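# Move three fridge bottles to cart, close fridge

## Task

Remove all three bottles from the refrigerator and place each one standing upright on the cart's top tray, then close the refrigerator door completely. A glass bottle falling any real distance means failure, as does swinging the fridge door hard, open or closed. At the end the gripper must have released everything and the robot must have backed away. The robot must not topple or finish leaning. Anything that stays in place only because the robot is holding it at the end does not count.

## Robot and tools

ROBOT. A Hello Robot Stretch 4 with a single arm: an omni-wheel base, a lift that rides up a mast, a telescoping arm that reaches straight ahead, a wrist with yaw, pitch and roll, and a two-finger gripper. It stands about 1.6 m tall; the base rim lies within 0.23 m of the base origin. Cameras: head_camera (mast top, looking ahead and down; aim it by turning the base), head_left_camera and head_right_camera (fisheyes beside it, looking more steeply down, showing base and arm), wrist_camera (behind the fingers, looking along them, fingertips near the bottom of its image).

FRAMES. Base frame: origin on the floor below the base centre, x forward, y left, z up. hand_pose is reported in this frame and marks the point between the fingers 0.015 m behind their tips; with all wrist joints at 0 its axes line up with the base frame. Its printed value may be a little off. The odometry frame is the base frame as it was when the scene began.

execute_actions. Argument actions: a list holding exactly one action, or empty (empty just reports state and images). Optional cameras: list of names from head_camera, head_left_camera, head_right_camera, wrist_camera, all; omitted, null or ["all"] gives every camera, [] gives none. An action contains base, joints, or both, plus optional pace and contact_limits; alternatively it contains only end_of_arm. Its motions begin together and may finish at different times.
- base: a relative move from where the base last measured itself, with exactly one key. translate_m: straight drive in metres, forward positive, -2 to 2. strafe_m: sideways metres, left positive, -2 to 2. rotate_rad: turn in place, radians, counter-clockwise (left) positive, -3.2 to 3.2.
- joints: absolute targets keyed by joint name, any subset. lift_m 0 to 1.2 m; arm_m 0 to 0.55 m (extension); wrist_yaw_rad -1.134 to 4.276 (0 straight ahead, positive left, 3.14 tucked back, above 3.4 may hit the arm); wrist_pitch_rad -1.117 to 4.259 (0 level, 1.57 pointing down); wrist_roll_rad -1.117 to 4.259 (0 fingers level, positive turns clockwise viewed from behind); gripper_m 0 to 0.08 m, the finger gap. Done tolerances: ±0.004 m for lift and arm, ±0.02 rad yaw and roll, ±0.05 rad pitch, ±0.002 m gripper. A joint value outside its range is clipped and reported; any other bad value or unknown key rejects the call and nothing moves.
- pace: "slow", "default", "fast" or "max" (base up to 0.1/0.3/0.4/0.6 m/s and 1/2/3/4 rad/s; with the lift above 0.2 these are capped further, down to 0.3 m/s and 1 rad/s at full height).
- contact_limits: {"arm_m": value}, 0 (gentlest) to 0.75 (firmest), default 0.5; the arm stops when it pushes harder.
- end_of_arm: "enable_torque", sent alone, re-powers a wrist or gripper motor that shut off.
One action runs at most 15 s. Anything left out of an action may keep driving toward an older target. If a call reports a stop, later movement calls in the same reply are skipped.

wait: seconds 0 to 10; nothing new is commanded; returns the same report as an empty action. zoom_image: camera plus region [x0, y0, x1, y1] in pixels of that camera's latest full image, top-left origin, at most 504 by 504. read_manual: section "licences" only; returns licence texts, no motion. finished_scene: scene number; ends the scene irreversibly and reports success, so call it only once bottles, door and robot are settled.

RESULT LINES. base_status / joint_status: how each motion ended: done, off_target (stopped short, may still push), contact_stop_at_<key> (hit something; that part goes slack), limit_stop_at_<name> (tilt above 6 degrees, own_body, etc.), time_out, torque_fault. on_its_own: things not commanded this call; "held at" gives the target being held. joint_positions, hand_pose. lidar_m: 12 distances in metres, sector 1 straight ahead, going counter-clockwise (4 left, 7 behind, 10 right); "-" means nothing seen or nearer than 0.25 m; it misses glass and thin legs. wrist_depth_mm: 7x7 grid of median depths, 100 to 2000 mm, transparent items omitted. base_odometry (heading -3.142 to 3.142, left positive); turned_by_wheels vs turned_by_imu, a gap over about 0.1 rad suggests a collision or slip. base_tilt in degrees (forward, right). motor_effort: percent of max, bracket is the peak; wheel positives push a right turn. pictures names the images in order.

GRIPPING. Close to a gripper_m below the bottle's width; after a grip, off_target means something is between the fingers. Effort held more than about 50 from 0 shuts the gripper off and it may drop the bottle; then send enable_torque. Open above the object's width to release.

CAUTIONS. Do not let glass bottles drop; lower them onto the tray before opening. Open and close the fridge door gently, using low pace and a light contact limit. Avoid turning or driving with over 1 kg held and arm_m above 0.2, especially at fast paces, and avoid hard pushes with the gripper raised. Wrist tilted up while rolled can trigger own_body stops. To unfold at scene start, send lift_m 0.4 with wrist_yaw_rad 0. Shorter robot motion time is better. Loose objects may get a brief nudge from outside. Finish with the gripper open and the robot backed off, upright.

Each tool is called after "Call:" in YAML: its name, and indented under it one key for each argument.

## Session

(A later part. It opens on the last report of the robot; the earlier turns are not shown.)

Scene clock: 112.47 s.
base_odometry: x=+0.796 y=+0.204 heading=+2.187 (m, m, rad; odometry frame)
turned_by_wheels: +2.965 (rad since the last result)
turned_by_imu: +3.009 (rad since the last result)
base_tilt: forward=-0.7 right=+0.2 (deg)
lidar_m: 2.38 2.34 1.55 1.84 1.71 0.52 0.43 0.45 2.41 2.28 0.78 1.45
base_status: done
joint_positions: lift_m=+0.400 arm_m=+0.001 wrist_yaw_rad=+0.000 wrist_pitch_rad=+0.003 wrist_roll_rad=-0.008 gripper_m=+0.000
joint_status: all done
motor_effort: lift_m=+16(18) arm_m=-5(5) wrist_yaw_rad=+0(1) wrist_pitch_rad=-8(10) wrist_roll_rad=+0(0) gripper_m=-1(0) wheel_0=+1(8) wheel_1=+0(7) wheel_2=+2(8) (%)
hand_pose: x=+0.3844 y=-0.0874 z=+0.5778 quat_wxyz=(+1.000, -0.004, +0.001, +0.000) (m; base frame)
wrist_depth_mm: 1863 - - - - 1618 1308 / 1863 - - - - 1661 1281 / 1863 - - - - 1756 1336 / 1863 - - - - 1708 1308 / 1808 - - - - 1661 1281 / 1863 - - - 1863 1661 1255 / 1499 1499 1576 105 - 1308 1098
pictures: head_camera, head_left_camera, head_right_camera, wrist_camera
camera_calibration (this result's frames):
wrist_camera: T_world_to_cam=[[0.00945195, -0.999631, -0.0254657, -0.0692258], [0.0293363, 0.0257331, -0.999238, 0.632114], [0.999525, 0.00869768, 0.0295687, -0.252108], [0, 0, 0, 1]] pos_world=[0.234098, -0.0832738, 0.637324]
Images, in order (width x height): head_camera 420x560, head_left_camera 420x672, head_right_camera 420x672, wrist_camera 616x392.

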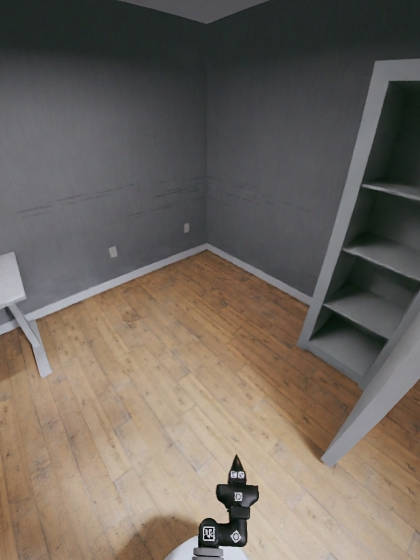

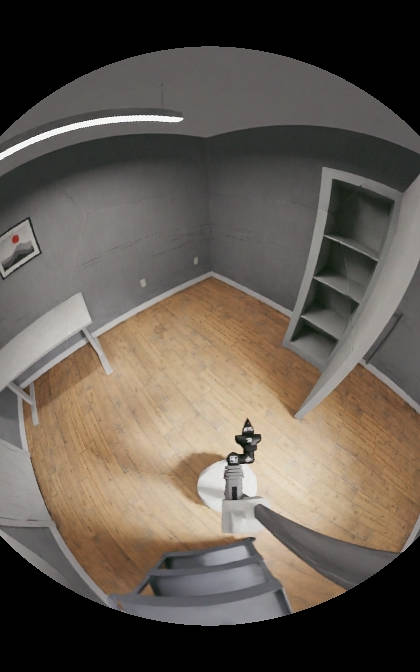

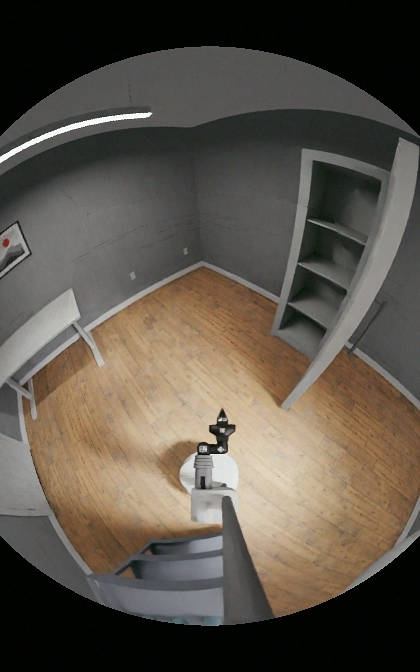

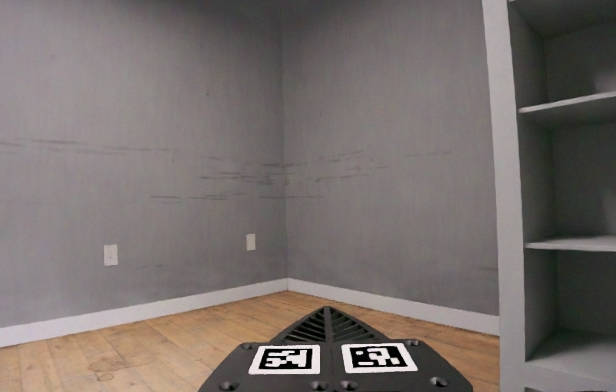

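Call:
execute_actions:
  actions:
    - {"base": {"strafe_m": -0.71}, "pace": "fast"}

Scene clock: 115.73 s.
base_odometry: x=+1.376 y=+0.614 heading=+2.187 (m, m, rad; odometry frame)
turned_by_wheels: +0.000 (rad since the last result)
turned_by_imu: -0.001 (rad since the last result)
base_tilt: forward=-0.7 right=+0.1 (deg)
lidar_m: 0.44 2.81 2.14 2.46 0.69 0.74 2.19 1.90 1.91 1.69 1.45 0.74
base_status: done
joint_positions: lift_m=+0.400 arm_m=+0.001 wrist_yaw_rad=+0.000 wrist_pitch_rad=+0.003 wrist_roll_rad=-0.008 gripper_m=+0.000
joint_status: not commanded
motor_effort: lift_m=+17(17) arm_m=-5(5) wrist_yaw_rad=+0(2) wrist_pitch_rad=-8(8) wrist_roll_rad=+0(0) gripper_m=+0(1) wheel_0=+0(14) wheel_1=-1(10) wheel_2=+1(2) (%)
hand_pose: x=+0.3844 y=-0.0874 z=+0.5777 quat_wxyz=(+1.000, -0.004, +0.001, +0.000) (m; base frame)
wrist_depth_mm: - 285 325 397 517 831 1042 / - 279 322 397 508 809 1078 / - 277 322 389 496 798 1042 / - 274 317 387 496 768 1025 / - 278 317 382 492 759 1008 / - 274 310 357 484 750 1008 / 1537 274 294 105 - 750 1008
pictures: head_camera, head_left_camera, head_right_camera, wrist_camera
camera_calibration (this result's frames):
wrist_camera: T_world_to_cam=[[0.00922556, -0.999633, -0.0254658, -0.0691878], [0.0293422, 0.0257266, -0.999238, 0.632074], [0.999527, 0.00847131, 0.0295687, -0.252101], [0, 0, 0, 1]] pos_world=[0.234073, -0.0832879, 0.637285]
Images, in order (width x height): head_camera 420x560, head_left_camera 420x672, head_right_camera 420x672, wrist_camera 616x392.

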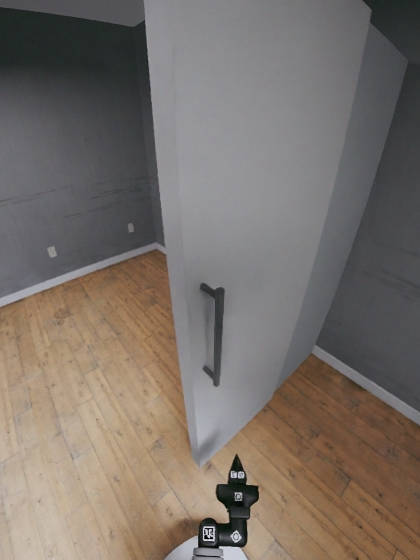

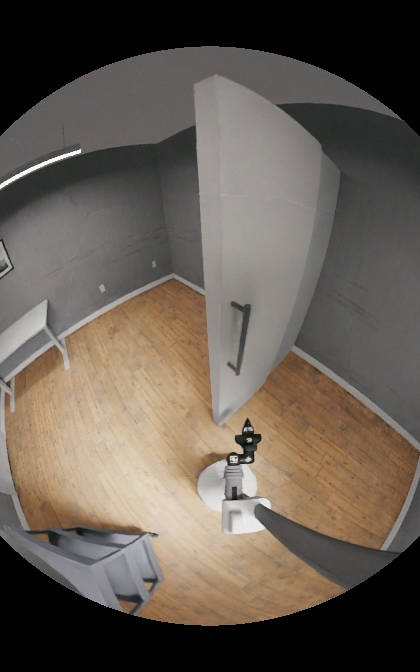

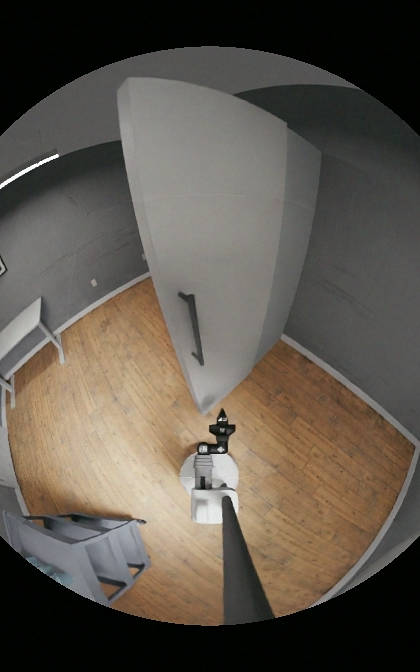

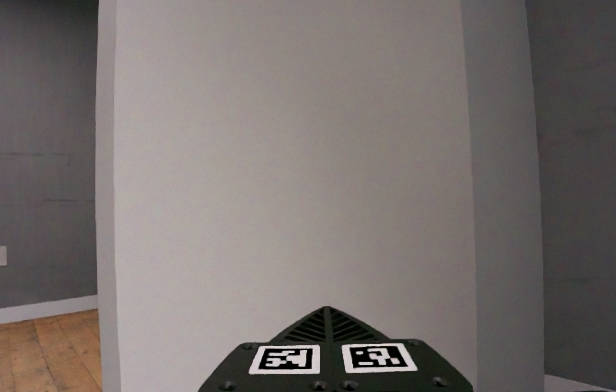

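Call:
execute_actions:
  actions:
    - {"base": {"strafe_m": 0.06}, "joints": {"arm_m": 0.15}, "contact_limits": {"arm_m": 0.1}}
  cameras: ["head_camera", "wrist_camera"]

Scene clock: 117.80 s.
base_odometry: x=+1.327 y=+0.580 heading=+2.187 (m, m, rad; odometry frame)
turned_by_wheels: +0.000 (rad since the last result)
turned_by_imu: +0.000 (rad since the last result)
base_tilt: forward=-0.8 right=+0.1 (deg)
lidar_m: 0.44 2.78 2.08 2.37 0.66 0.70 2.24 1.95 1.94 1.75 1.51 0.67
base_status: done
joint_positions: lift_m=+0.400 arm_m=+0.149 wrist_yaw_rad=+0.000 wrist_pitch_rad=+0.003 wrist_roll_rad=-0.008 gripper_m=+0.000
joint_status: all done
motor_effort: lift_m=+17(17) arm_m=+5(5) wrist_yaw_rad=+0(1) wrist_pitch_rad=-8(8) wrist_roll_rad=+0(0) gripper_m=+1(2) wheel_0=+1(7) wheel_1=-2(7) wheel_2=+1(1) (%)
contact_limits: arm_m 0.1
hand_pose: x=+0.5328 y=-0.0874 z=+0.5778 quat_wxyz=(+1.000, -0.004, +0.001, +0.000) (m; base frame)
wrist_depth_mm: 119 131 155 191 248 364 768 / 116 130 155 190 245 351 707 / 116 129 154 188 242 345 668 / 116 128 153 186 238 338 661 / 114 128 151 185 236 330 647 / 116 126 150 171 235 330 640 / 115 125 141 106 - 327 627
pictures: head_camera, wrist_camera
camera_calibration (this result's frames):
wrist_camera: T_world_to_cam=[[0.00940074, -0.999632, -0.0254647, -0.0706131], [0.0294743, 0.0257317, -0.999234, 0.627677], [0.999521, 0.00864299, 0.0297053, -0.400452], [0, 0, 0, 1]] pos_world=[0.382424, -0.0832772, 0.637294]
Images, in order (width x height): head_camera 420x560, wrist_camera 616x392.

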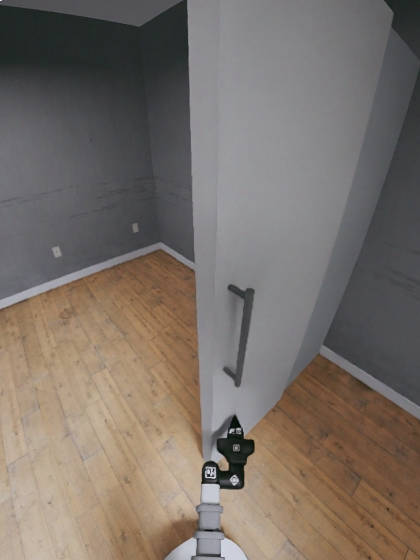

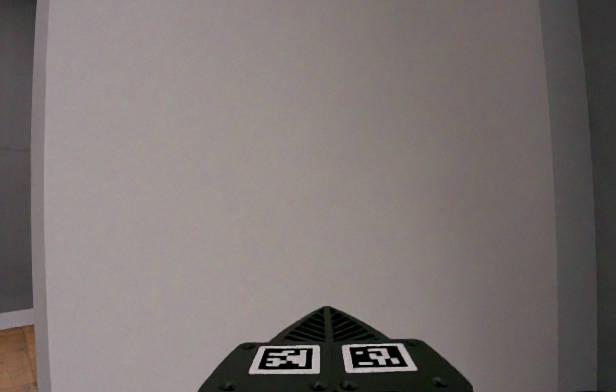

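Call:
execute_actions:
  actions:
    - {"base": {"translate_m": 0.15}, "pace": "slow"}
  cameras: ["head_camera", "wrist_camera"]

Scene clock: 120.67 s.
base_odometry: x=+1.240 y=+0.702 heading=+2.187 (m, m, rad; odometry frame)
turned_by_wheels: +0.000 (rad since the last result)
turned_by_imu: -0.001 (rad since the last result)
base_tilt: forward=-0.8 right=+0.1 (deg)
lidar_m: 0.44 2.67 2.00 2.27 0.92 0.75 2.35 2.03 2.05 1.64 1.42 0.65
base_status: done
joint_positions: lift_m=+0.400 arm_m=+0.149 wrist_yaw_rad=+0.000 wrist_pitch_rad=+0.002 wrist_roll_rad=-0.008 gripper_m=+0.000
joint_status: not commanded
motor_effort: lift_m=+17(17) arm_m=+4(5) wrist_yaw_rad=+1(12) wrist_pitch_rad=-7(8) wrist_roll_rad=+0(0) gripper_m=-1(1) wheel_0=+1(2) wheel_1=+2(2) wheel_2=-2(8) (%)
hand_pose: x=+0.5327 y=-0.0875 z=+0.5778 quat_wxyz=(+1.000, -0.004, +0.001, +0.000) (m; base frame)
wrist_depth_mm: 158 172 188 211 237 272 312 / 157 171 188 208 235 268 306 / 156 169 187 208 231 266 303 / 154 168 185 206 231 264 298 / 155 167 184 204 228 262 296 / 154 166 183 197 228 258 293 / 152 165 177 105 - 258 287
pictures: head_camera, wrist_camera
camera_calibration (this result's frames):
wrist_camera: T_world_to_cam=[[0.00902316, -0.999635, -0.0254604, -0.0704947], [0.0296285, 0.0257176, -0.99923, 0.627625], [0.99952, 0.00826186, 0.0298497, -0.400536], [0, 0, 0, 1]] pos_world=[0.382385, -0.0833008, 0.637303]
Images, in order (width x height): head_camera 420x560, wrist_camera 616x392.

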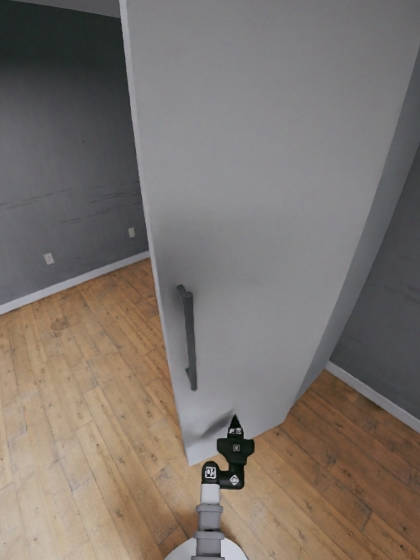

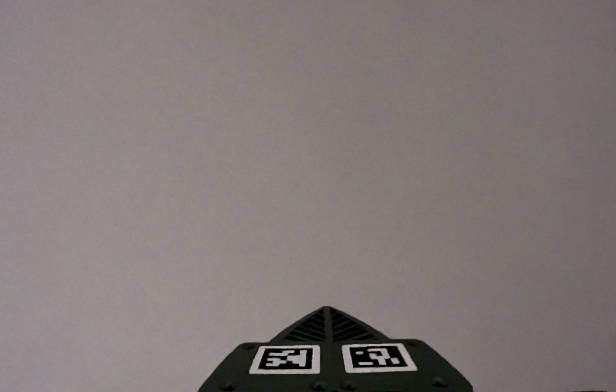

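Call:
execute_actions:
  actions: []
  cameras: []

Call:
wait:
  seconds: 1

Scene clock: 120.73 s.
base_odometry: x=+1.240 y=+0.702 heading=+2.187 (m, m, rad; odometry frame)
turned_by_wheels: +0.000 (rad since the last result)
turned_by_imu: +0.000 (rad since the last result)
base_tilt: forward=-0.8 right=+0.1 (deg)
lidar_m: 0.45 2.68 2.02 2.27 0.91 0.75 2.35 2.04 2.04 1.65 1.39 0.64
base_status: done
joint_positions: lift_m=+0.400 arm_m=+0.149 wrist_yaw_rad=+0.000 wrist_pitch_rad=+0.002 wrist_roll_rad=-0.008 gripper_m=+0.000
joint_status: not commanded
motor_effort: lift_m=+17(17) arm_m=+4(5) wrist_yaw_rad=+0(12) wrist_pitch_rad=-8(8) wrist_roll_rad=+1(0) gripper_m=-2(1) wheel_0=+2(2) wheel_1=+2(2) wheel_2=-2(8) (%)
hand_pose: x=+0.5327 y=-0.0875 z=+0.5778 quat_wxyz=(+1.000, -0.004, +0.001, +0.000) (m; base frame)
wrist_depth_mm: 161 175 191 214 240 276 314 / 160 174 191 211 237 272 310 / 159 173 191 211 236 270 306 / 158 171 189 208 232 267 303 / 158 171 187 208 231 264 297 / 157 169 187 200 230 262 297 / 156 168 179 105 - 262 293
pictures: none
No camera images: the call's "cameras" was empty. Leave "cameras" out to get every camera's image.

Scene clock: 121.73 s.
base_odometry: x=+1.240 y=+0.702 heading=+2.187 (m, m, rad; odometry frame)
turned_by_wheels: +0.000 (rad since the last result)
turned_by_imu: +0.000 (rad since the last result)
base_tilt: forward=-0.7 right=+0.2 (deg)
lidar_m: 0.50 0.58 1.99 2.24 0.90 0.74 2.37 2.06 2.05 1.61 1.40 0.67
base_status: done
joint_positions: lift_m=+0.400 arm_m=+0.149 wrist_yaw_rad=+0.000 wrist_pitch_rad=+0.002 wrist_roll_rad=-0.008 gripper_m=+0.000
joint_status: not commanded
motor_effort: lift_m=+17(17) arm_m=+4(5) wrist_yaw_rad=+0(12) wrist_pitch_rad=-8(8) wrist_roll_rad=+0(0) gripper_m=-2(1) wheel_0=+2(2) wheel_1=+2(2) wheel_2=-2(8) (%)
hand_pose: x=+0.5327 y=-0.0875 z=+0.5778 quat_wxyz=(+1.000, -0.004, +0.001, +0.000) (m; base frame)
wrist_depth_mm: 206 220 236 256 278 303 334 / 205 217 235 253 274 304 329 / 204 217 234 252 274 300 325 / 202 216 232 250 271 298 324 / 202 215 230 248 270 296 320 / 202 213 230 241 267 293 319 / 198 211 224 105 - 293 317
wait: 1.00 s; at rest by 0.27 s
pictures: head_camera, head_left_camera, head_right_camera, wrist_camera
camera_calibration (this result's frames):
wrist_camera: T_world_to_cam=[[0.00902319, -0.999635, -0.0254604, -0.0704947], [0.0296285, 0.0257176, -0.99923, 0.627625], [0.99952, 0.00826189, 0.0298497, -0.400536], [0, 0, 0, 1]] pos_world=[0.382385, -0.0833008, 0.637303]
Images, in order (width x height): head_camera 420x560, head_left_camera 420x672, head_right_camera 420x672, wrist_camera 616x392.

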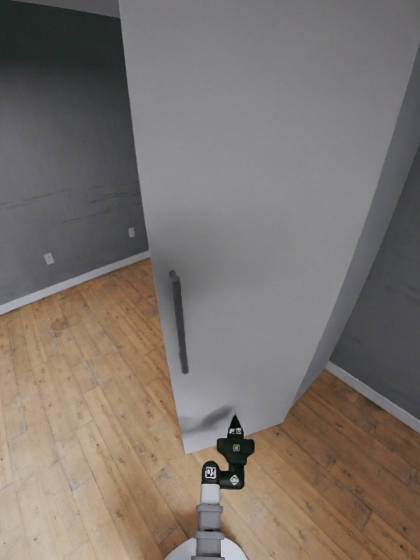

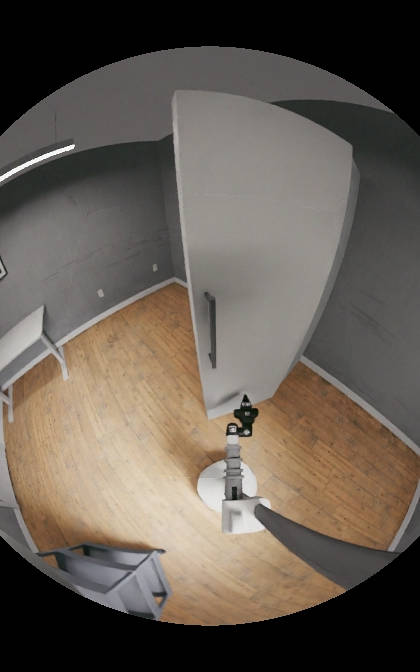

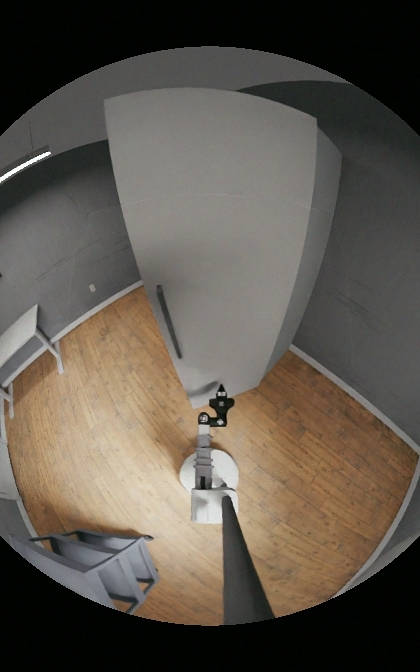

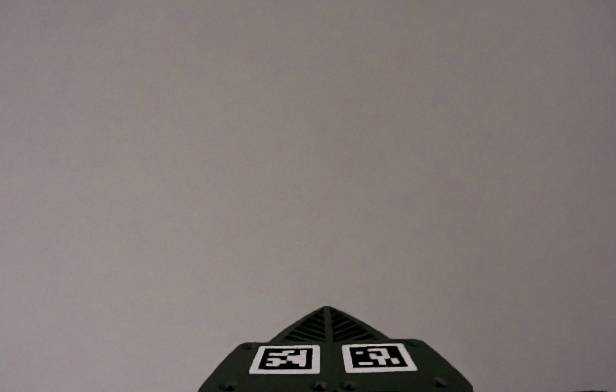

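Call:
wait:
  seconds: 2

Scene clock: 123.80 s.
base_odometry: x=+1.240 y=+0.702 heading=+2.187 (m, m, rad; odometry frame)
turned_by_wheels: +0.000 (rad since the last result)
turned_by_imu: -0.001 (rad since the last result)
base_tilt: forward=-0.8 right=+0.1 (deg)
lidar_m: 0.65 2.64 2.01 2.26 0.91 0.75 2.36 2.06 2.06 1.62 1.42 0.75
base_status: done
joint_positions: lift_m=+0.400 arm_m=+0.149 wrist_yaw_rad=+0.000 wrist_pitch_rad=+0.002 wrist_roll_rad=-0.008 gripper_m=+0.000
joint_status: not commanded
motor_effort: lift_m=+17(17) arm_m=+4(5) wrist_yaw_rad=+0(12) wrist_pitch_rad=-8(8) wrist_roll_rad=+0(0) gripper_m=-1(1) wheel_0=+2(2) wheel_1=+2(2) wheel_2=-2(8) (%)
hand_pose: x=+0.5327 y=-0.0875 z=+0.5778 quat_wxyz=(+1.000, -0.004, +0.001, +0.000) (m; base frame)
wrist_depth_mm: 347 349 351 353 357 359 364 / 343 347 349 353 353 359 364 / 342 345 349 353 357 359 359 / 342 345 347 347 353 355 359 / 338 343 345 347 349 353 355 / 338 342 343 345 349 351 355 / 336 340 340 105 - 351 351
wait: 2.00 s; at rest by 0.20 s
pictures: head_camera, head_left_camera, head_right_camera, wrist_camera
camera_calibration (this result's frames):
wrist_camera: T_world_to_cam=[[0.00902325, -0.999635, -0.0254605, -0.0704947], [0.0296285, 0.0257176, -0.99923, 0.627625], [0.99952, 0.00826195, 0.0298498, -0.400536], [0, 0, 0, 1]] pos_world=[0.382385, -0.0833008, 0.637303]
Images, in order (width x height): head_camera 420x560, head_left_camera 420x672, head_right_camera 420x672, wrist_camera 616x392.

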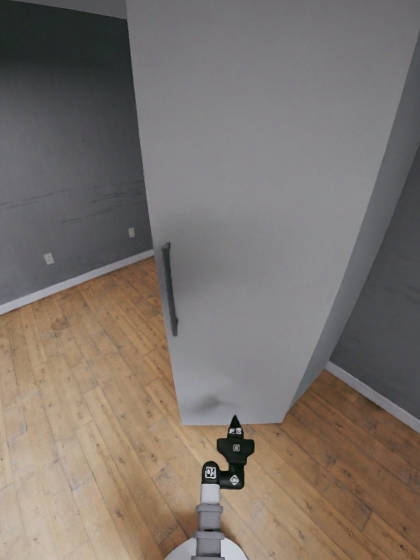

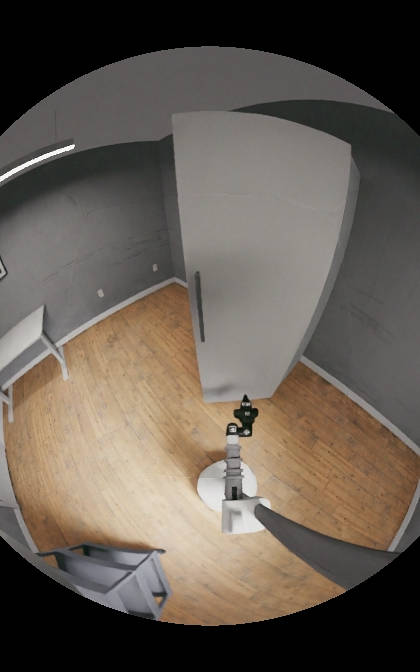

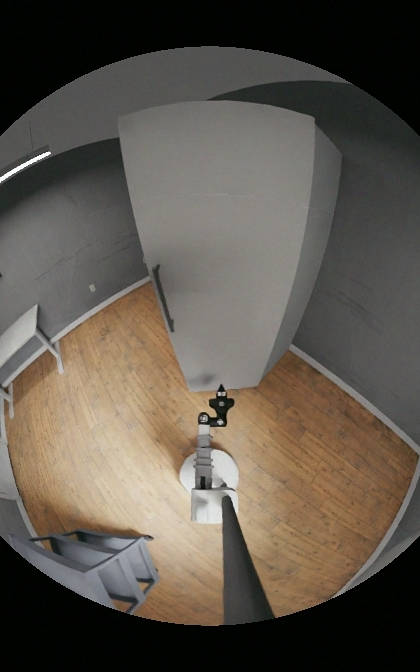

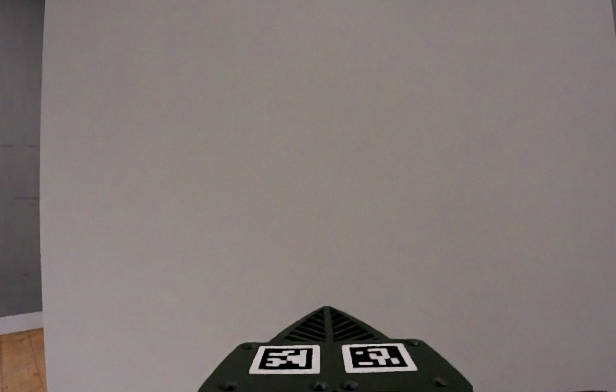

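The door is self-closing gently (~0.14 rad/s). Keep watching.

Call:
wait:
  seconds: 2

Scene clock: 125.90 s.
base_odometry: x=+1.240 y=+0.702 heading=+2.187 (m, m, rad; odometry frame)
turned_by_wheels: +0.000 (rad since the last result)
turned_by_imu: -0.001 (rad since the last result)
base_tilt: forward=-0.7 right=+0.2 (deg)
lidar_m: 0.89 2.66 1.99 2.26 0.91 0.74 2.36 2.06 2.05 1.64 1.41 0.83
base_status: done
joint_positions: lift_m=+0.400 arm_m=+0.149 wrist_yaw_rad=+0.000 wrist_pitch_rad=+0.002 wrist_roll_rad=-0.008 gripper_m=+0.000
joint_status: not commanded
motor_effort: lift_m=+17(17) arm_m=+5(5) wrist_yaw_rad=+0(12) wrist_pitch_rad=-7(8) wrist_roll_rad=+0(0) gripper_m=-1(1) wheel_0=+2(2) wheel_1=+2(2) wheel_2=-2(8) (%)
hand_pose: x=+0.5327 y=-0.0875 z=+0.5778 quat_wxyz=(+1.000, -0.004, +0.001, +0.000) (m; base frame)
wrist_depth_mm: - - - 640 530 449 399 / - - - 634 530 445 402 / - - - 640 521 449 402 / - - - 634 530 452 399 / - - - 640 525 452 402 / 1983 - - 609 517 449 397 / 1499 1537 1397 105 - 442 394
wait: 2.00 s; at rest by 0.17 s
pictures: head_camera, head_left_camera, head_right_camera, wrist_camera
camera_calibration (this result's frames):
wrist_camera: T_world_to_cam=[[0.00902298, -0.999635, -0.0254605, -0.0704946], [0.0296284, 0.0257176, -0.99923, 0.627625], [0.99952, 0.00826168, 0.0298497, -0.400536], [0, 0, 0, 1]] pos_world=[0.382385, -0.0833008, 0.637303]
Images, in order (width x height): head_camera 420x560, head_left_camera 420x672, head_right_camera 420x672, wrist_camera 616x392.

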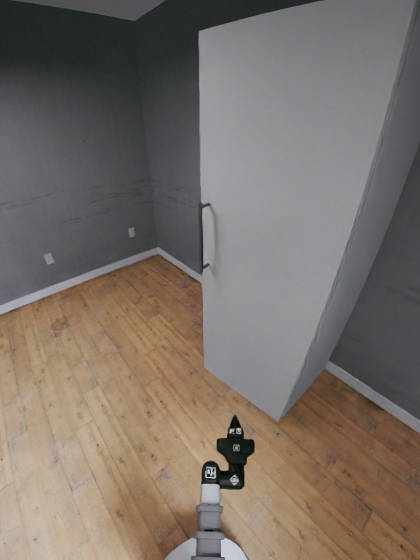

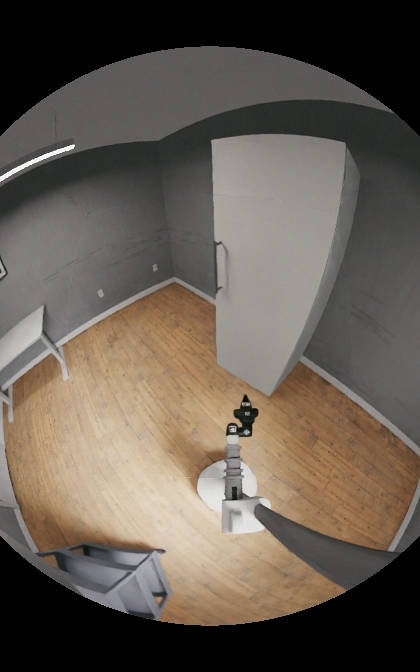

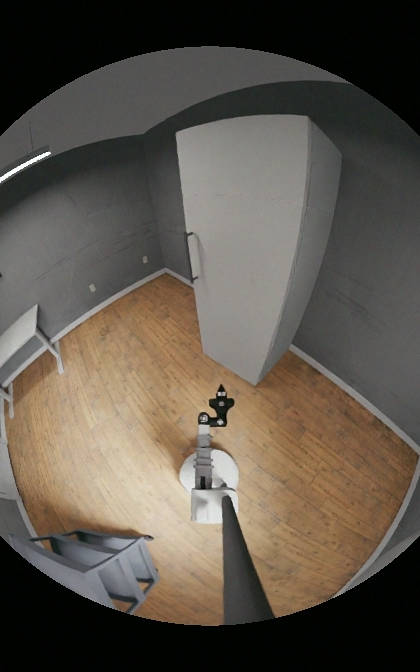

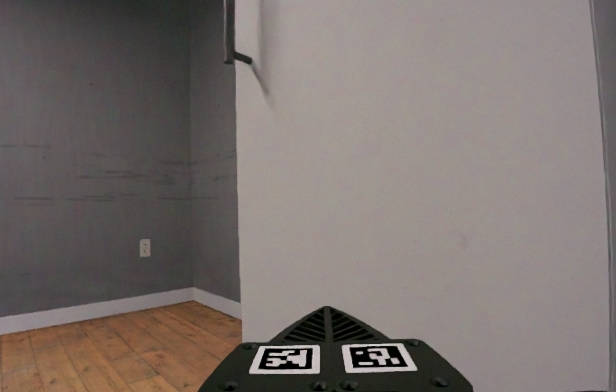

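Call:
wait:
  seconds: 3

Scene clock: 128.93 s.
base_odometry: x=+1.240 y=+0.702 heading=+2.187 (m, m, rad; odometry frame)
turned_by_wheels: +0.000 (rad since the last result)
turned_by_imu: -0.001 (rad since the last result)
base_tilt: forward=-0.8 right=+0.1 (deg)
lidar_m: 0.93 2.67 2.02 2.27 0.89 0.74 2.35 2.07 2.06 1.62 1.41 0.83
base_status: done
joint_positions: lift_m=+0.400 arm_m=+0.149 wrist_yaw_rad=+0.000 wrist_pitch_rad=+0.002 wrist_roll_rad=-0.008 gripper_m=+0.000
joint_status: not commanded
motor_effort: lift_m=+17(17) arm_m=+5(5) wrist_yaw_rad=+1(12) wrist_pitch_rad=-7(8) wrist_roll_rad=+0(0) gripper_m=+2(1) wheel_0=+2(2) wheel_1=+2(2) wheel_2=-2(8) (%)
hand_pose: x=+0.5327 y=-0.0875 z=+0.5778 quat_wxyz=(+1.000, -0.004, +0.001, +0.000) (m; base frame)
wrist_depth_mm: - - - 723 559 462 404 / - - - 707 564 466 407 / - - - 723 574 466 410 / - - - 715 564 469 404 / - - - 715 569 469 407 / 1983 - - 691 554 459 407 / 1499 1464 1537 105 - 466 402
wait: 3.00 s; at rest by 0.23 s
pictures: head_camera, head_left_camera, head_right_camera, wrist_camera
camera_calibration (this result's frames):
wrist_camera: T_world_to_cam=[[0.00902322, -0.999635, -0.0254604, -0.0704947], [0.0296285, 0.0257175, -0.99923, 0.627625], [0.99952, 0.00826192, 0.0298498, -0.400536], [0, 0, 0, 1]] pos_world=[0.382385, -0.0833008, 0.637303]
Images, in order (width x height): head_camera 420x560, head_left_camera 420x672, head_right_camera 420x672, wrist_camera 616x392.

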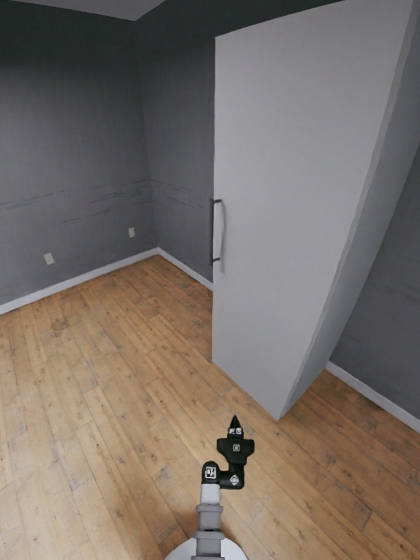

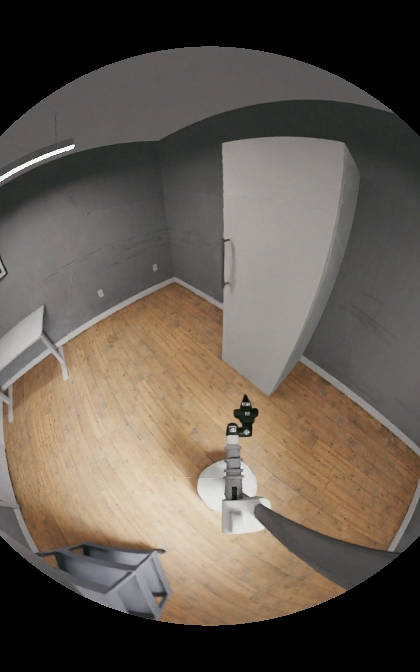

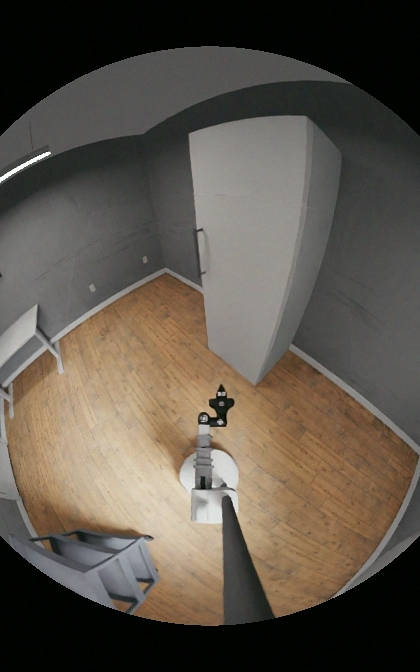

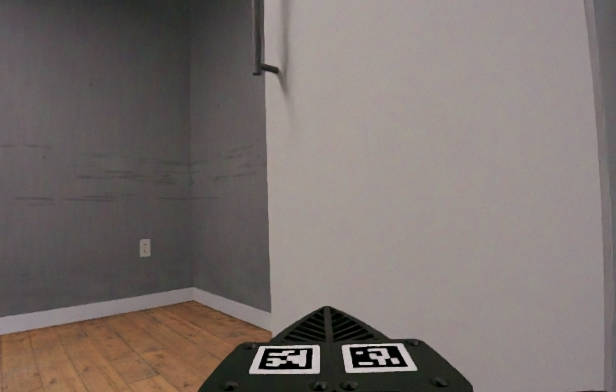

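Call:
zoom_image:
  camera: "head_camera"
  region: [190, 330, 350, 440]

Region (190, 330, 350, 440) of head_camera's 420x560 image, scaled by 3.150, with more detail than that image has; it fills the top 346 rows of this view, and the rest is white.

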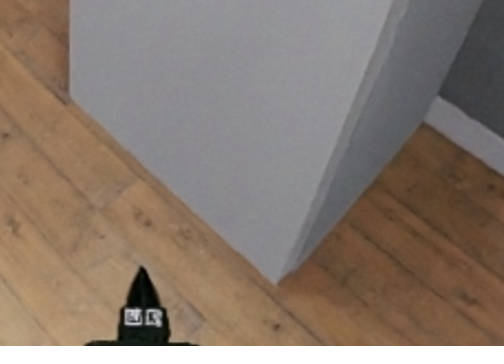

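Call:
execute_actions:
  actions:
    - {"base": {"translate_m": 0.25}, "joints": {"arm_m": 0.39}, "contact_limits": {"arm_m": 0.1}, "pace": "fast"}
  cameras: ["head_camera", "wrist_camera"]

Scene clock: 131.40 s.
base_odometry: x=+1.095 y=+0.906 heading=+2.187 (m, m, rad; odometry frame)
turned_by_wheels: +0.000 (rad since the last result)
turned_by_imu: -0.002 (rad since the last result)
base_tilt: forward=-0.7 right=+0.2 (deg)
lidar_m: 0.75 2.50 1.89 2.06 1.39 0.95 2.57 2.24 2.26 1.44 1.25 0.62
base_status: done
joint_positions: lift_m=+0.400 arm_m=+0.389 wrist_yaw_rad=+0.000 wrist_pitch_rad=+0.003 wrist_roll_rad=-0.008 gripper_m=+0.000
joint_status: all done
motor_effort: lift_m=+17(17) arm_m=+4(3) wrist_yaw_rad=-1(2) wrist_pitch_rad=-8(8) wrist_roll_rad=+0(0) gripper_m=-1(0) wheel_0=-1(4) wheel_1=+0(5) wheel_2=+0(11) (%)
contact_limits: arm_m 0.1
hand_pose: x=+0.7729 y=-0.0874 z=+0.5778 quat_wxyz=(+1.000, -0.004, +0.001, +0.000) (m; base frame)
wrist_depth_mm: 1708 - 310 225 177 145 - / 1708 1921 309 225 177 145 - / 1708 1983 307 225 178 146 130 / 1661 1983 307 225 177 146 130 / 1708 1921 307 225 178 146 130 / 1708 1863 307 216 172 145 - / 1430 1464 329 105 - 145 -
pictures: head_camera, wrist_camera
camera_calibration (this result's frames):
wrist_camera: T_world_to_cam=[[0.00951314, -0.999631, -0.0254603, -0.0729356], [0.0294589, 0.0257306, -0.999235, 0.620609], [0.999521, 0.00875583, 0.0296928, -0.640413], [0, 0, 0, 1]] pos_world=[0.622518, -0.0832699, 0.637293]
Images, in order (width x height): head_camera 420x560, wrist_camera 616x392.

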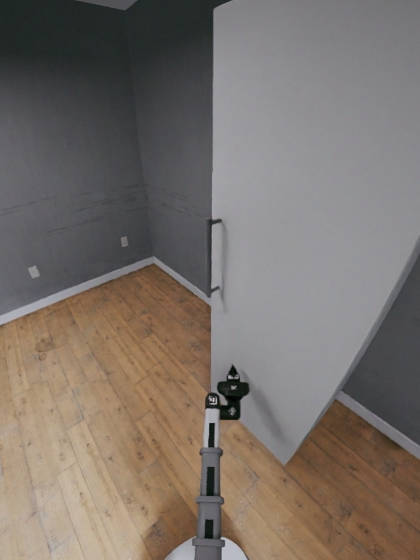

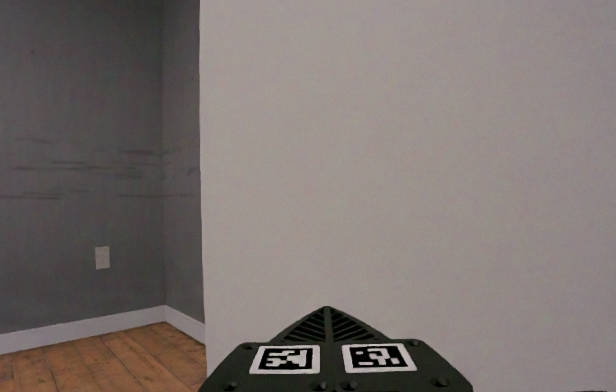

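Call:
execute_actions:
  actions:
    - {"joints": {"arm_m": 0.447}, "contact_limits": {"arm_m": 0.1}, "pace": "slow"}
  cameras: ["head_camera", "wrist_camera"]

Scene clock: 133.23 s.
base_odometry: x=+1.096 y=+0.906 heading=+2.187 (m, m, rad; odometry frame)
turned_by_wheels: +0.000 (rad since the last result)
turned_by_imu: +0.000 (rad since the last result)
base_tilt: forward=-0.7 right=+0.2 (deg)
lidar_m: 0.73 2.48 1.92 2.03 1.38 0.97 2.56 2.24 2.26 1.43 1.24 0.61
base_status: not commanded
joint_positions: lift_m=+0.400 arm_m=+0.440 wrist_yaw_rad=-0.003 wrist_pitch_rad=+0.002 wrist_roll_rad=-0.008 gripper_m=+0.000
joint_status: arm_m contact_stop (moved +0.051 of +0.058)
on_its_own: arm_m is slack since a contact_stop (your +0.447 is given up)
motor_effort: lift_m=+17(17) arm_m=+0(14) wrist_yaw_rad=+9(20) wrist_pitch_rad=-6(8) wrist_roll_rad=+0(1) gripper_m=+1(0) wheel_0=+3(4) wheel_1=+3(3) wheel_2=-4(6) (%)
contact_limits: arm_m 0.1
hand_pose: x=+0.8233 y=-0.0881 z=+0.5779 quat_wxyz=(+1.000, -0.004, +0.001, -0.002) (m; base frame)
wrist_depth_mm: 1708 1863 239 174 137 112 - / 1708 1863 239 174 137 113 - / 1618 1921 238 174 138 113 - / 1708 1863 237 175 138 113 - / 1708 1863 237 175 138 113 - / 1661 1808 238 168 138 113 - / 1537 1464 254 106 - 112 -
pictures: head_camera, wrist_camera
camera_calibration (this result's frames):
wrist_camera: T_world_to_cam=[[0.00614483, -0.999657, -0.0254552, -0.0713632], [0.0302301, 0.0256298, -0.999214, 0.618633], [0.999524, 0.00537049, 0.0303773, -0.691478], [0, 0, 0, 1]] pos_world=[0.672887, -0.0834806, 0.637335]
Images, in order (width x height): head_camera 420x560, wrist_camera 616x392.

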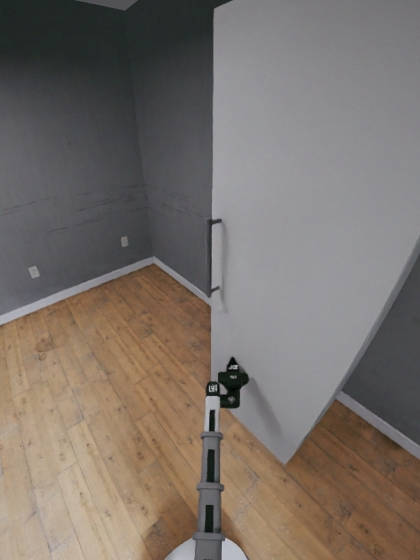

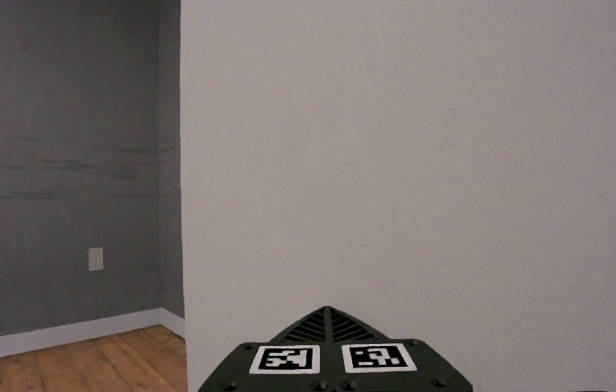

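Call:
execute_actions:
  actions:
    - {"joints": {"arm_m": 0.0}, "pace": "fast"}

Scene clock: 135.37 s.
base_odometry: x=+1.095 y=+0.906 heading=+2.187 (m, m, rad; odometry frame)
turned_by_wheels: +0.000 (rad since the last result)
turned_by_imu: -0.001 (rad since the last result)
base_tilt: forward=-0.7 right=+0.2 (deg)
lidar_m: 0.73 2.49 1.90 2.03 1.39 0.97 2.56 2.24 2.25 1.45 1.24 0.62
base_status: not commanded
joint_positions: lift_m=+0.400 arm_m=+0.001 wrist_yaw_rad=+0.000 wrist_pitch_rad=+0.003 wrist_roll_rad=-0.008 gripper_m=+0.000
joint_status: all done
motor_effort: lift_m=+17(17) arm_m=-5(5) wrist_yaw_rad=+0(6) wrist_pitch_rad=-7(7) wrist_roll_rad=+0(1) gripper_m=+0(1) wheel_0=+0(3) wheel_1=+1(3) wheel_2=-1(4) (%)
hand_pose: x=+0.3844 y=-0.0875 z=+0.5778 quat_wxyz=(+1.000, -0.004, +0.001, +0.000) (m; base frame)
wrist_depth_mm: 1863 - - 615 480 399 347 / 1921 - - 621 484 397 347 / 1983 - - 621 488 399 349 / 1921 - - 609 488 399 347 / 1921 - - 621 492 399 347 / 1808 - - 597 473 397 345 / 1464 1464 1576 105 - 399 349
pictures: head_camera, head_left_camera, head_right_camera, wrist_camera
camera_calibration (this result's frames):
wrist_camera: T_world_to_cam=[[0.00897925, -0.999638, -0.0253559, -0.0692093], [0.0294654, 0.0256104, -0.999238, 0.632043], [0.999525, 0.00822528, 0.0296847, -0.252163], [0, 0, 0, 1]] pos_world=[0.234041, -0.083297, 0.637292]
Images, in order (width x height): head_camera 420x560, head_left_camera 420x672, head_right_camera 420x672, wrist_camera 616x392.

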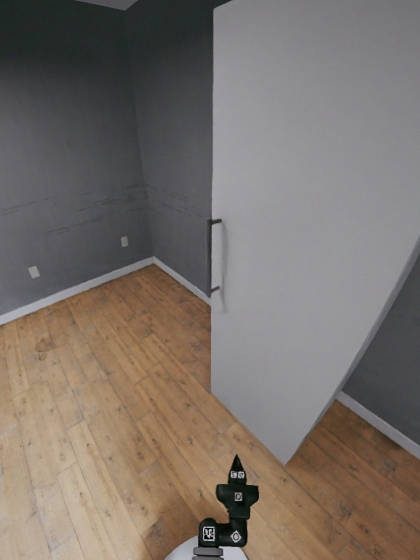

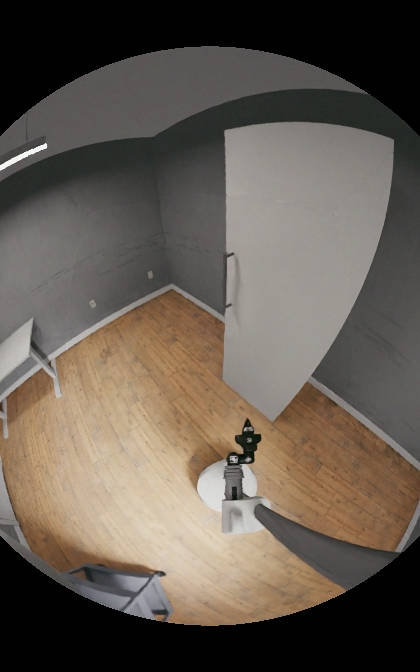

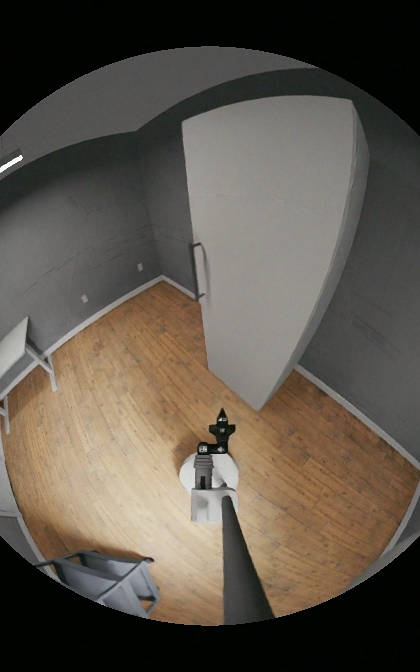

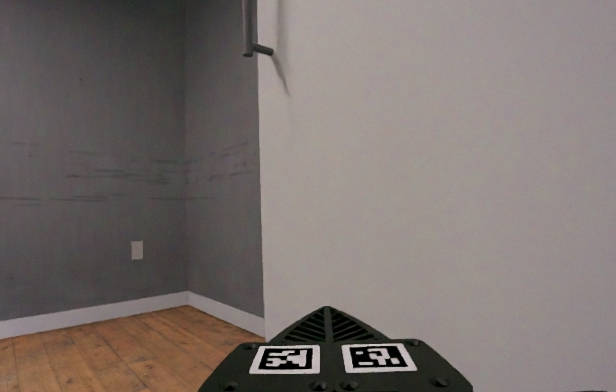

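Call:
execute_actions:
  actions:
    - {"base": {"rotate_rad": 1.6}, "pace": "fast"}
  cameras: ["head_left_camera", "head_camera"]

Scene clock: 137.23 s.
base_odometry: x=+1.095 y=+0.906 heading=-2.496 (m, m, rad; odometry frame)
turned_by_wheels: +1.600 (rad since the last result)
turned_by_imu: +1.623 (rad since the last result)
base_tilt: forward=-0.7 right=+0.2 (deg)
lidar_m: 2.09 1.32 0.95 2.50 2.22 2.25 1.39 1.22 0.63 0.75 2.48 1.91
base_status: done
joint_positions: lift_m=+0.400 arm_m=+0.001 wrist_yaw_rad=+0.000 wrist_pitch_rad=+0.003 wrist_roll_rad=-0.008 gripper_m=+0.000
joint_status: not commanded
motor_effort: lift_m=+17(17) arm_m=-5(5) wrist_yaw_rad=-1(2) wrist_pitch_rad=-9(8) wrist_roll_rad=+0(0) gripper_m=-2(2) wheel_0=+0(13) wheel_1=-1(7) wheel_2=+1(9) (%)
hand_pose: x=+0.3844 y=-0.0874 z=+0.5778 quat_wxyz=(+1.000, -0.004, +0.001, +0.000) (m; base frame)
wrist_depth_mm: 1921 - - - - - 1808 / 1921 - - - - - 1863 / 1921 - - - - - 1921 / 1921 - - - - - 1808 / 1863 - - - - - 1921 / 1808 - - - - 1808 1756 / 1499 1499 1576 105 - 1397 1308
pictures: head_camera, head_left_camera
Images, in order (width x height): head_camera 420x560, head_left_camera 420x672.

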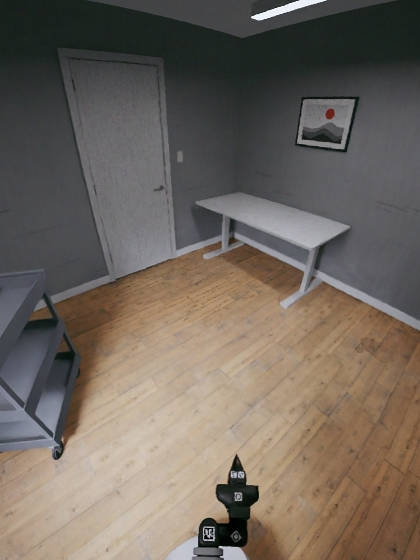

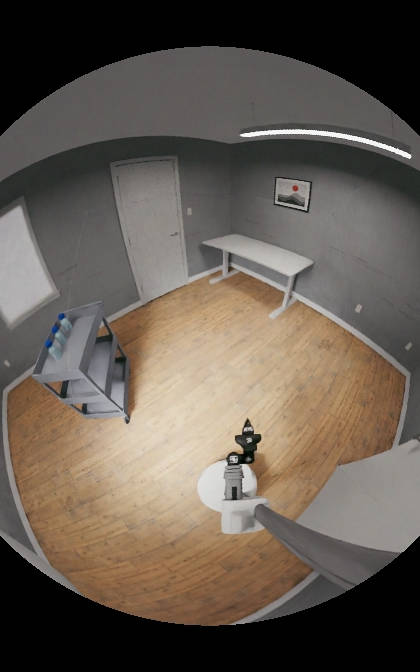

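Call:
zoom_image:
  camera: "head_left_camera"
  region: [20, 290, 140, 400]

Region (20, 290, 140, 400) of head_left_camera's 420x672 image, scaled by 4.200, with more detail than that image has; it fills the top 462 rows of this view, and the rest is white.

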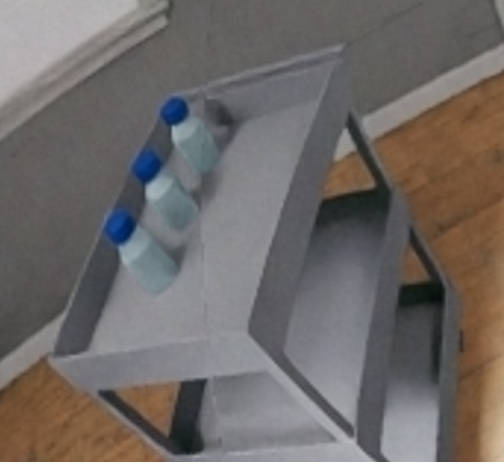

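All three bottles stand upright in the top tray and the door is shut.

Call:
finished_scene:
  scene: 1

The scene is finished: the task was done.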